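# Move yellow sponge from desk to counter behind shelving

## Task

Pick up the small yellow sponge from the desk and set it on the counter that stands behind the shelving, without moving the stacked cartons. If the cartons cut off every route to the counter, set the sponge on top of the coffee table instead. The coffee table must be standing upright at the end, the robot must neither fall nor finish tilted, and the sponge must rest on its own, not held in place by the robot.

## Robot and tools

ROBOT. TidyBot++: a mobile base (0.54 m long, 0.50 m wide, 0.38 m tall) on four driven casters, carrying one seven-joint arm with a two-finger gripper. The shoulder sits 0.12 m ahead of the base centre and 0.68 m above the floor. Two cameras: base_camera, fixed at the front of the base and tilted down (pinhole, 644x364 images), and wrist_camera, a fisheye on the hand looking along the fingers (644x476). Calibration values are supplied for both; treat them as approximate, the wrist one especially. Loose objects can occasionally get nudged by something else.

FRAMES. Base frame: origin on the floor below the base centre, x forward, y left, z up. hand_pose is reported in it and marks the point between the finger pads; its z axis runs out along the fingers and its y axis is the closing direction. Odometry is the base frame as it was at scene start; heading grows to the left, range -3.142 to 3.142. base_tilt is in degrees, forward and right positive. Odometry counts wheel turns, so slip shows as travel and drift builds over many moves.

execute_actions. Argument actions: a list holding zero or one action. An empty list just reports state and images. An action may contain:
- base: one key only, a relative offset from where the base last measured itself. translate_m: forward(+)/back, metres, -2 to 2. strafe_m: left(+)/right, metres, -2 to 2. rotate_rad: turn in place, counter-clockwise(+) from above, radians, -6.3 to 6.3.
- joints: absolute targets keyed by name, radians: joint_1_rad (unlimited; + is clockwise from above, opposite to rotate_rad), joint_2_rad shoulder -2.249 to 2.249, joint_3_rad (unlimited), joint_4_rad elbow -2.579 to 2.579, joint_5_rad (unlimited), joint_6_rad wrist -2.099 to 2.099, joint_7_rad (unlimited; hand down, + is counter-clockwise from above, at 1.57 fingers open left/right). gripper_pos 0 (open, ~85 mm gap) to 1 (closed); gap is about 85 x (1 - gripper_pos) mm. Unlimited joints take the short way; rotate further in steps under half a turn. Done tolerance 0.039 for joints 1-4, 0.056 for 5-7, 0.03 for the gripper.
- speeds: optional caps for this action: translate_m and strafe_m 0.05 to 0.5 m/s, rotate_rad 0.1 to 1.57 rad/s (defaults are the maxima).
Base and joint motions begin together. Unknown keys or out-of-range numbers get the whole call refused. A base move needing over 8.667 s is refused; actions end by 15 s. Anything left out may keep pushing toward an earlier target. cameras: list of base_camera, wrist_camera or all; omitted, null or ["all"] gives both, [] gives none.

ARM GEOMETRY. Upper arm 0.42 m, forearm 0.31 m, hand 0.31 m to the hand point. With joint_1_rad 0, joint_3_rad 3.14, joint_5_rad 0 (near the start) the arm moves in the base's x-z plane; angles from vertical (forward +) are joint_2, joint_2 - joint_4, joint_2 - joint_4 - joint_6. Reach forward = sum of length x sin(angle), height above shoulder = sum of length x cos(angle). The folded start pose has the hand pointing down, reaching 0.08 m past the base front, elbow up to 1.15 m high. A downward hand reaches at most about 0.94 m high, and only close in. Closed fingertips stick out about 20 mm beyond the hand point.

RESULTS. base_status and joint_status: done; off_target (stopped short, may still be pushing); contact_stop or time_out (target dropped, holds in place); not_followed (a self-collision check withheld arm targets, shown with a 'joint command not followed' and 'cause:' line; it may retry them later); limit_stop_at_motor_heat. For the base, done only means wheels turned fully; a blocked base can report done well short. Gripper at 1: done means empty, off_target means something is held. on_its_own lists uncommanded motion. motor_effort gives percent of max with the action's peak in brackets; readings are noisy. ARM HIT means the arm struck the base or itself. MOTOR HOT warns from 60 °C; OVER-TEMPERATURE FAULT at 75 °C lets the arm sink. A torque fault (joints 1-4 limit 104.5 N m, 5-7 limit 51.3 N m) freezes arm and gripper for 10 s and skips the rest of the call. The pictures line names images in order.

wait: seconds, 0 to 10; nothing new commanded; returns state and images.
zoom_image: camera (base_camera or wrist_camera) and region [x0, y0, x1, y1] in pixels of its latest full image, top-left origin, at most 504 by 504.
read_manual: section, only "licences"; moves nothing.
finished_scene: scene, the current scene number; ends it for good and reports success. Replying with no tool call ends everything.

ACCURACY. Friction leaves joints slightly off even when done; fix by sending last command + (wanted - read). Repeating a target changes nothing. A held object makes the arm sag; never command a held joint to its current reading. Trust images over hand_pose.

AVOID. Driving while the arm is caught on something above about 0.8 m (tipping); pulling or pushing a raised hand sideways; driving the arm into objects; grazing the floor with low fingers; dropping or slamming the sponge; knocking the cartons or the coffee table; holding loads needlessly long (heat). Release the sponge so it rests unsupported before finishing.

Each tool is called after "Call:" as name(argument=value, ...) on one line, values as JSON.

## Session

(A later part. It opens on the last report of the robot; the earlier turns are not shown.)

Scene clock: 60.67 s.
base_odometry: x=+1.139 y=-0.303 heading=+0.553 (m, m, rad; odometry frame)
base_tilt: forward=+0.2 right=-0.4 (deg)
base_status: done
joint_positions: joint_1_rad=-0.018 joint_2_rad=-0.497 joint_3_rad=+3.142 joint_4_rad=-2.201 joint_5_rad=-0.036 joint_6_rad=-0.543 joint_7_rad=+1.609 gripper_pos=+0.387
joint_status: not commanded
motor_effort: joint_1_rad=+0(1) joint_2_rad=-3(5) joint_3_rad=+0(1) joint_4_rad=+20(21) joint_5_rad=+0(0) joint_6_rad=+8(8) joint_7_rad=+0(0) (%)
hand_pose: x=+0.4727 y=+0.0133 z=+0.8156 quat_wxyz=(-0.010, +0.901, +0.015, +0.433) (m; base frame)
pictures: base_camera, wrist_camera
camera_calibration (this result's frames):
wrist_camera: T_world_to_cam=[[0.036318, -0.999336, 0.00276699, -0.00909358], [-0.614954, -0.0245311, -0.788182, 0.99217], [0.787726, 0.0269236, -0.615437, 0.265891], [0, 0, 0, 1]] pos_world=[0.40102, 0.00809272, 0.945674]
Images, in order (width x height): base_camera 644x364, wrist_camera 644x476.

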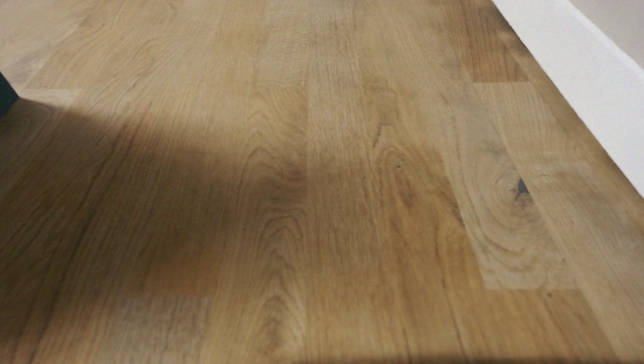

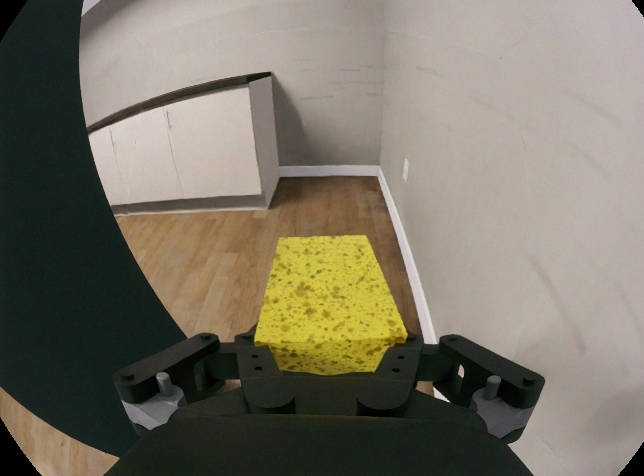

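Call:
execute_actions(actions=[{"base":{"translate_m":1.25},"joints":{"joint_6_rad":-0.2}}])

Scene clock: 65.07 s.
base_odometry: x=+2.204 y=+0.353 heading=+0.553 (m, m, rad; odometry frame)
base_tilt: forward=+0.2 right=-0.4 (deg)
base_status: done
joint_positions: joint_1_rad=-0.018 joint_2_rad=-0.498 joint_3_rad=+3.142 joint_4_rad=-2.198 joint_5_rad=-0.036 joint_6_rad=-0.211 joint_7_rad=+1.609 gripper_pos=+0.387
joint_status: all done
motor_effort: joint_1_rad=+0(0) joint_2_rad=-3(5) joint_3_rad=-1(0) joint_4_rad=+21(23) joint_5_rad=+0(1) joint_6_rad=+9(9) joint_7_rad=+0(0) (%)
hand_pose: x=+0.5231 y=+0.0108 z=+0.9066 quat_wxyz=(-0.007, +0.817, +0.011, +0.577) (m; base frame)
pictures: base_camera, wrist_camera
camera_calibration (this result's frames):
wrist_camera: T_world_to_cam=[[0.0226701, -0.999708, 0.00830757, -0.0115581], [-0.323211, -0.0151923, -0.946205, 1.08538], [0.946055, 0.0187655, -0.323461, -0.0651454], [0, 0, 0, 1]] pos_world=[0.412701, 0.00615728, 1.00602]
Images, in order (width x height): base_camera 644x364, wrist_camera 644x476.

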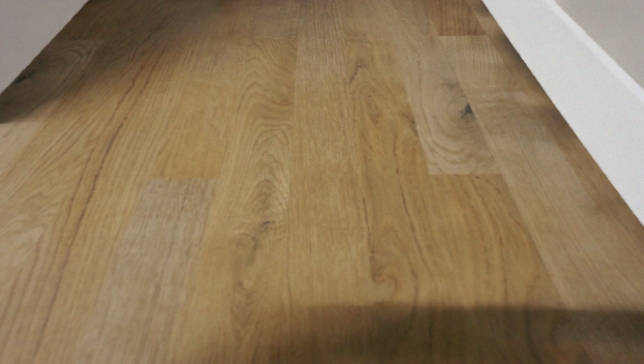

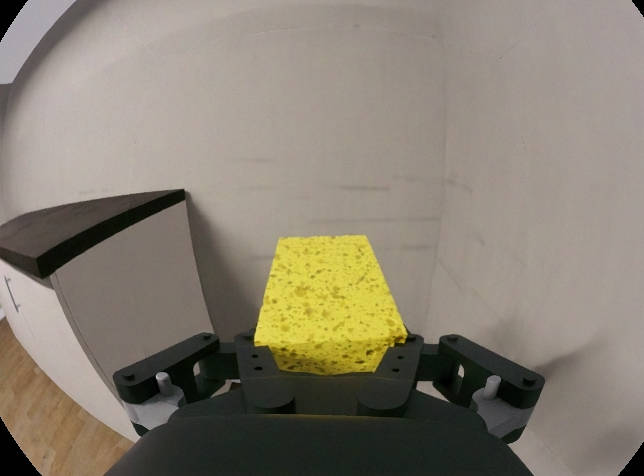

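Call:
execute_actions(actions=[{"base":{"strafe_m":0.85},"joints":{"joint_4_rad":-1.9,"joint_6_rad":-0.45}}])

Scene clock: 68.60 s.
base_odometry: x=+1.758 y=+1.077 heading=+0.552 (m, m, rad; odometry frame)
base_tilt: forward=+0.2 right=-0.4 (deg)
base_status: done
joint_positions: joint_1_rad=-0.017 joint_2_rad=-0.498 joint_3_rad=+3.142 joint_4_rad=-1.909 joint_5_rad=-0.036 joint_6_rad=-0.418 joint_7_rad=+1.609 gripper_pos=+0.387
joint_status: all done
motor_effort: joint_1_rad=+0(1) joint_2_rad=-3(4) joint_3_rad=-1(3) joint_4_rad=+21(22) joint_5_rad=+0(1) joint_6_rad=+9(10) joint_7_rad=+0(0) (%)
hand_pose: x=+0.5293 y=+0.0130 z=+1.0222 quat_wxyz=(-0.009, +0.792, +0.014, +0.610) (m; base frame)
pictures: base_camera, wrist_camera
camera_calibration (this result's frames):
wrist_camera: T_world_to_cam=[[0.0291175, -0.999534, 0.00911546, -0.0146824], [-0.242992, -0.0159238, -0.969898, 1.17858], [0.969591, 0.026026, -0.243342, -0.128178], [0, 0, 0, 1]] pos_world=[0.411092, 0.00742777, 1.11204]
Images, in order (width x height): base_camera 644x364, wrist_camera 644x476.

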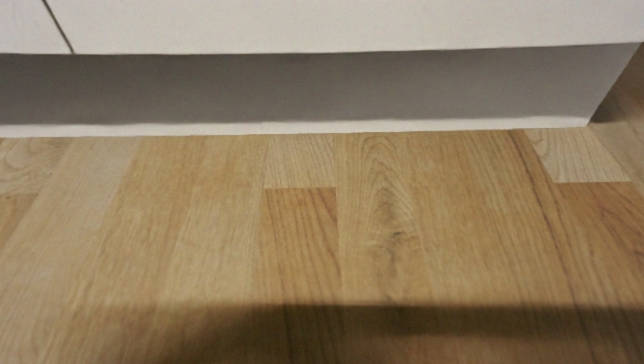

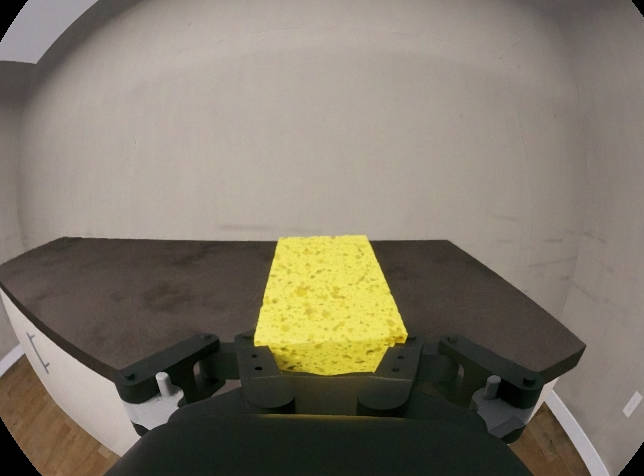

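Call:
execute_actions(actions=[{"joints":{"joint_1_rad":0.02,"joint_2_rad":0.158,"joint_4_rad":-1.419,"joint_6_rad":-0.42}}], cameras=["wrist_camera"])

Scene clock: 71.23 s.
base_odometry: x=+1.758 y=+1.077 heading=+0.552 (m, m, rad; odometry frame)
base_tilt: forward=+0.2 right=-0.4 (deg)
base_status: not commanded
joint_positions: joint_1_rad=-0.005 joint_2_rad=+0.162 joint_3_rad=+3.142 joint_4_rad=-1.434 joint_5_rad=-0.036 joint_6_rad=-0.418 joint_7_rad=+1.609 gripper_pos=+0.387
joint_status: all done
motor_effort: joint_1_rad=+0(0) joint_2_rad=-27(28) joint_3_rad=-1(0) joint_4_rad=+21(22) joint_5_rad=+0(0) joint_6_rad=+10(10) joint_7_rad=+0(0) (%)
hand_pose: x=+0.7824 y=+0.0089 z=+0.9563 quat_wxyz=(-0.006, +0.845, +0.008, +0.535) (m; base frame)
pictures: wrist_camera
camera_calibration (this result's frames):
wrist_camera: T_world_to_cam=[[0.0177606, -0.999819, 0.00678453, -0.0144264], [-0.416632, -0.013569, -0.908974, 1.25367], [0.908902, 0.0133172, -0.416798, -0.175966], [0, 0, 0, 1]] pos_world=[0.68251, 0.00493068, 1.06631]
Images, in order (width x height): wrist_camera 644x476.

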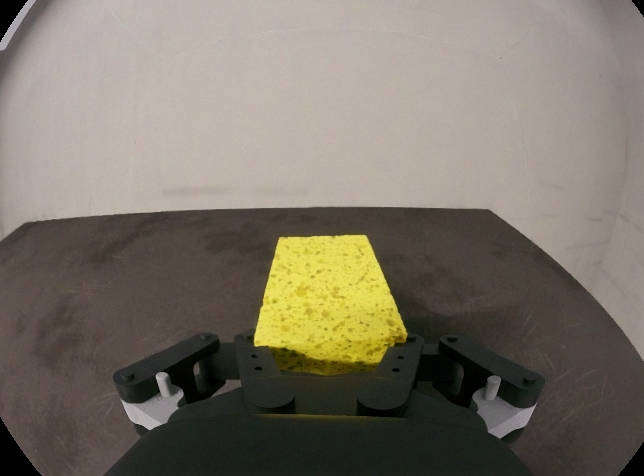

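Call:
execute_actions(actions=[{"joints":{"joint_2_rad":0.22,"joint_6_rad":-0.36}}], cameras=["wrist_camera"])

Scene clock: 72.40 s.
base_odometry: x=+1.758 y=+1.077 heading=+0.552 (m, m, rad; odometry frame)
base_tilt: forward=+0.2 right=-0.4 (deg)
base_status: not commanded
joint_positions: joint_1_rad=-0.005 joint_2_rad=+0.222 joint_3_rad=+3.142 joint_4_rad=-1.429 joint_5_rad=-0.036 joint_6_rad=-0.394 joint_7_rad=+1.609 gripper_pos=+0.387
joint_status: all done
motor_effort: joint_1_rad=+0(0) joint_2_rad=-29(30) joint_3_rad=-1(1) joint_4_rad=+21(22) joint_5_rad=+0(0) joint_6_rad=+8(9) joint_7_rad=+0(0) (%)
hand_pose: x=+0.8018 y=+0.0088 z=+0.9251 quat_wxyz=(-0.006, +0.853, +0.008, +0.521) (m; base frame)
pictures: wrist_camera
camera_calibration (this result's frames):
wrist_camera: T_world_to_cam=[[0.0171366, -0.999833, 0.00641341, -0.0138661], [-0.445613, -0.0133793, -0.895126, 1.24382], [0.895062, 0.0124815, -0.445767, -0.168795], [0, 0, 0, 1]] pos_world=[0.70558, 0.00488444, 1.03822]
Images, in order (width x height): wrist_camera 644x476.

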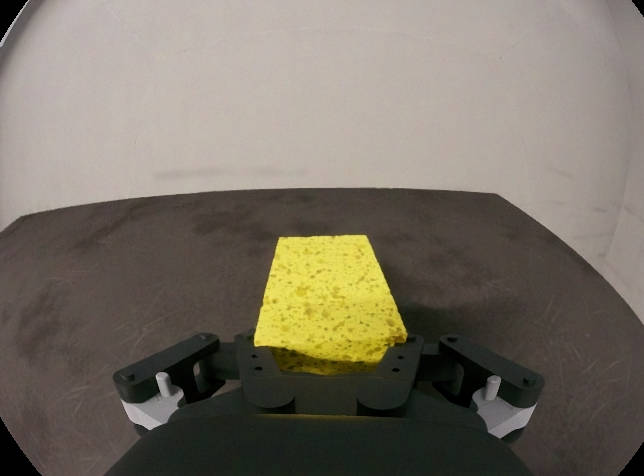

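Call:
execute_actions(actions=[{"joints":{"joint_2_rad":0.25,"joint_6_rad":-0.33}}], cameras=["wrist_camera"])

Scene clock: 73.37 s.
base_odometry: x=+1.758 y=+1.077 heading=+0.552 (m, m, rad; odometry frame)
base_tilt: forward=+0.2 right=-0.4 (deg)
base_status: not commanded
joint_positions: joint_1_rad=-0.005 joint_2_rad=+0.241 joint_3_rad=+3.142 joint_4_rad=-1.428 joint_5_rad=-0.036 joint_6_rad=-0.358 joint_7_rad=+1.609 gripper_pos=+0.387
joint_status: all done
motor_effort: joint_1_rad=+0(0) joint_2_rad=-29(30) joint_3_rad=-1(1) joint_4_rad=+21(21) joint_5_rad=-1(0) joint_6_rad=+8(9) joint_7_rad=+0(0) (%)
hand_pose: x=+0.8116 y=+0.0085 z=+0.9225 quat_wxyz=(-0.005, +0.849, +0.007, +0.529) (m; base frame)
pictures: wrist_camera
camera_calibration (this result's frames):
wrist_camera: T_world_to_cam=[[0.0157273, -0.999854, 0.00673943, -0.0135039], [-0.429411, -0.0128412, -0.903018, 1.24001], [0.902972, 0.0113081, -0.42955, -0.200058], [0, 0, 0, 1]] pos_world=[0.713333, 0.00468357, 1.03391]
Images, in order (width x height): wrist_camera 644x476.

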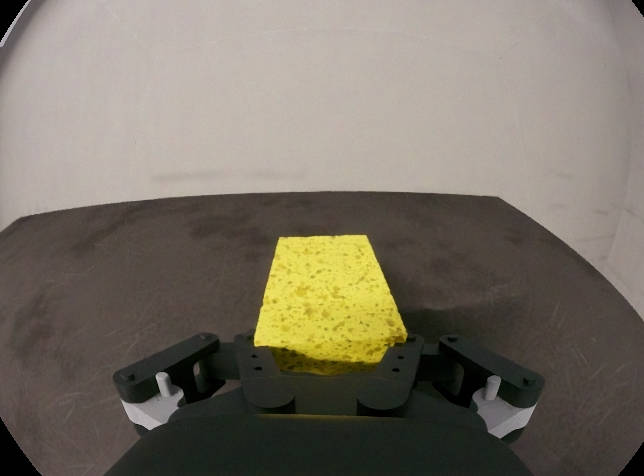

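Call:
execute_actions(actions=[{"joints":{"joint_2_rad":0.28}}], cameras=["wrist_camera"])

Scene clock: 74.23 s.
base_odometry: x=+1.758 y=+1.077 heading=+0.552 (m, m, rad; odometry frame)
base_tilt: forward=+0.2 right=-0.4 (deg)
base_status: not commanded
joint_positions: joint_1_rad=-0.005 joint_2_rad=+0.254 joint_3_rad=+3.142 joint_4_rad=-1.418 joint_5_rad=-0.036 joint_6_rad=-0.351 joint_7_rad=+1.609 gripper_pos=+0.387
joint_status: all done
motor_effort: joint_1_rad=+0(0) joint_2_rad=-27(28) joint_3_rad=-1(1) joint_4_rad=+19(21) joint_5_rad=+0(0) joint_6_rad=+6(9) joint_7_rad=+0(0) (%)
hand_pose: x=+0.8176 y=+0.0084 z=+0.9214 quat_wxyz=(-0.005, +0.848, +0.007, +0.531) (m; base frame)
pictures: wrist_camera
camera_calibration (this result's frames):
wrist_camera: T_world_to_cam=[[0.01546, -0.999857, 0.00680574, -0.0134758], [-0.425812, -0.0127422, -0.904722, 1.24017], [0.90468, 0.0110891, -0.425948, -0.210682], [0, 0, 0, 1]] pos_world=[0.718888, 0.00466485, 1.03236]
Images, in order (width x height): wrist_camera 644x476.

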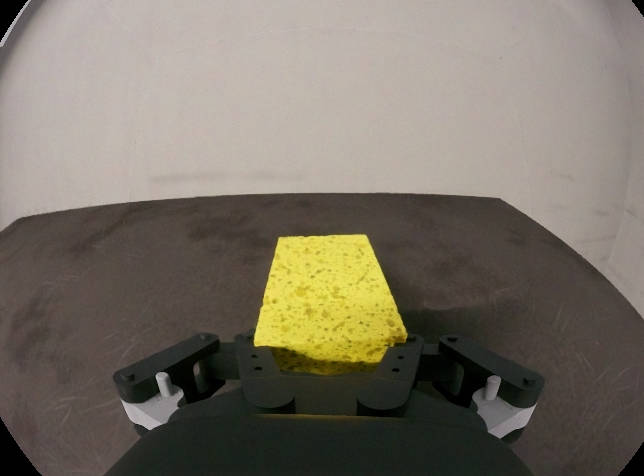

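Contact detected (joints deflecting, effort dropping). Releasing.

Call:
execute_actions(actions=[{"joints":{"joint_2_rad":0.255,"gripper_pos":0.0}}], cameras=["wrist_camera"])

Call:
execute_actions(actions=[{"joints":{"joint_2_rad":0.0,"joint_4_rad":-1.6}}], cameras=["wrist_camera"])

Scene clock: 75.47 s.
base_odometry: x=+1.758 y=+1.077 heading=+0.552 (m, m, rad; odometry frame)
base_tilt: forward=+0.2 right=-0.4 (deg)
base_status: not commanded
joint_positions: joint_1_rad=-0.005 joint_2_rad=+0.253 joint_3_rad=+3.142 joint_4_rad=-1.418 joint_5_rad=-0.036 joint_6_rad=-0.351 joint_7_rad=+1.609 gripper_pos=+0.000
joint_status: all done
motor_effort: joint_1_rad=+0(0) joint_2_rad=-29(29) joint_3_rad=-1(1) joint_4_rad=+21(21) joint_5_rad=+0(0) joint_6_rad=+9(10) joint_7_rad=+0(0) (%)
hand_pose: x=+0.8174 y=+0.0084 z=+0.9220 quat_wxyz=(-0.005, +0.847, +0.007, +0.531) (m; base frame)
pictures: wrist_camera
camera_calibration (this result's frames):
wrist_camera: T_world_to_cam=[[0.01543, -0.999858, 0.00681603, -0.0134789], [-0.424946, -0.0127281, -0.905129, 1.24034], [0.905087, 0.0110697, -0.425082, -0.21128], [0, 0, 0, 1]] pos_world=[0.718512, 0.00464903, 1.03295]
Images, in order (width x height): wrist_camera 644x476.

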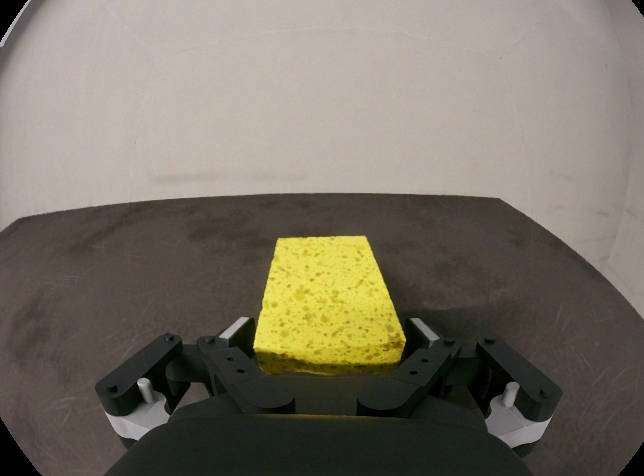

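Scene clock: 77.10 s.
base_odometry: x=+1.758 y=+1.077 heading=+0.552 (m, m, rad; odometry frame)
base_tilt: forward=+0.2 right=-0.4 (deg)
base_status: not commanded
joint_positions: joint_1_rad=-0.005 joint_2_rad=-0.005 joint_3_rad=+3.142 joint_4_rad=-1.588 joint_5_rad=-0.036 joint_6_rad=-0.351 joint_7_rad=+1.609 gripper_pos=+0.000
joint_status: all done
motor_effort: joint_1_rad=+0(0) joint_2_rad=-20(30) joint_3_rad=-1(1) joint_4_rad=+21(21) joint_5_rad=+0(0) joint_6_rad=+8(9) joint_7_rad=+0(0) (%)
hand_pose: x=+0.7222 y=+0.0080 z=+0.9882 quat_wxyz=(-0.005, +0.823, +0.007, +0.568) (m; base frame)
pictures: wrist_camera
camera_calibration (this result's frames):
wrist_camera: T_world_to_cam=[[0.0147835, -0.999861, 0.00775682, -0.0133654], [-0.343762, -0.0123672, -0.938975, 1.23461], [0.93894, 0.0112148, -0.343897, -0.2017], [0, 0, 0, 1]] pos_world=[0.613994, 0.00416713, 1.09001]
Images, in order (width x height): wrist_camera 644x476.

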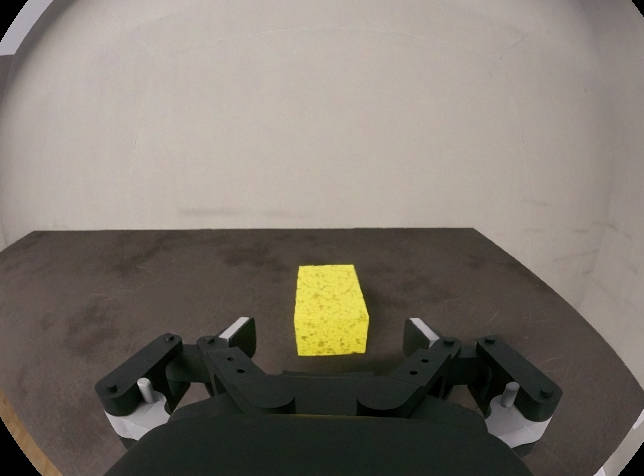

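The sponge is resting on the counter and the gripper is clear.

Call:
finished_scene(scene=1)

The scene is finished: the task was done.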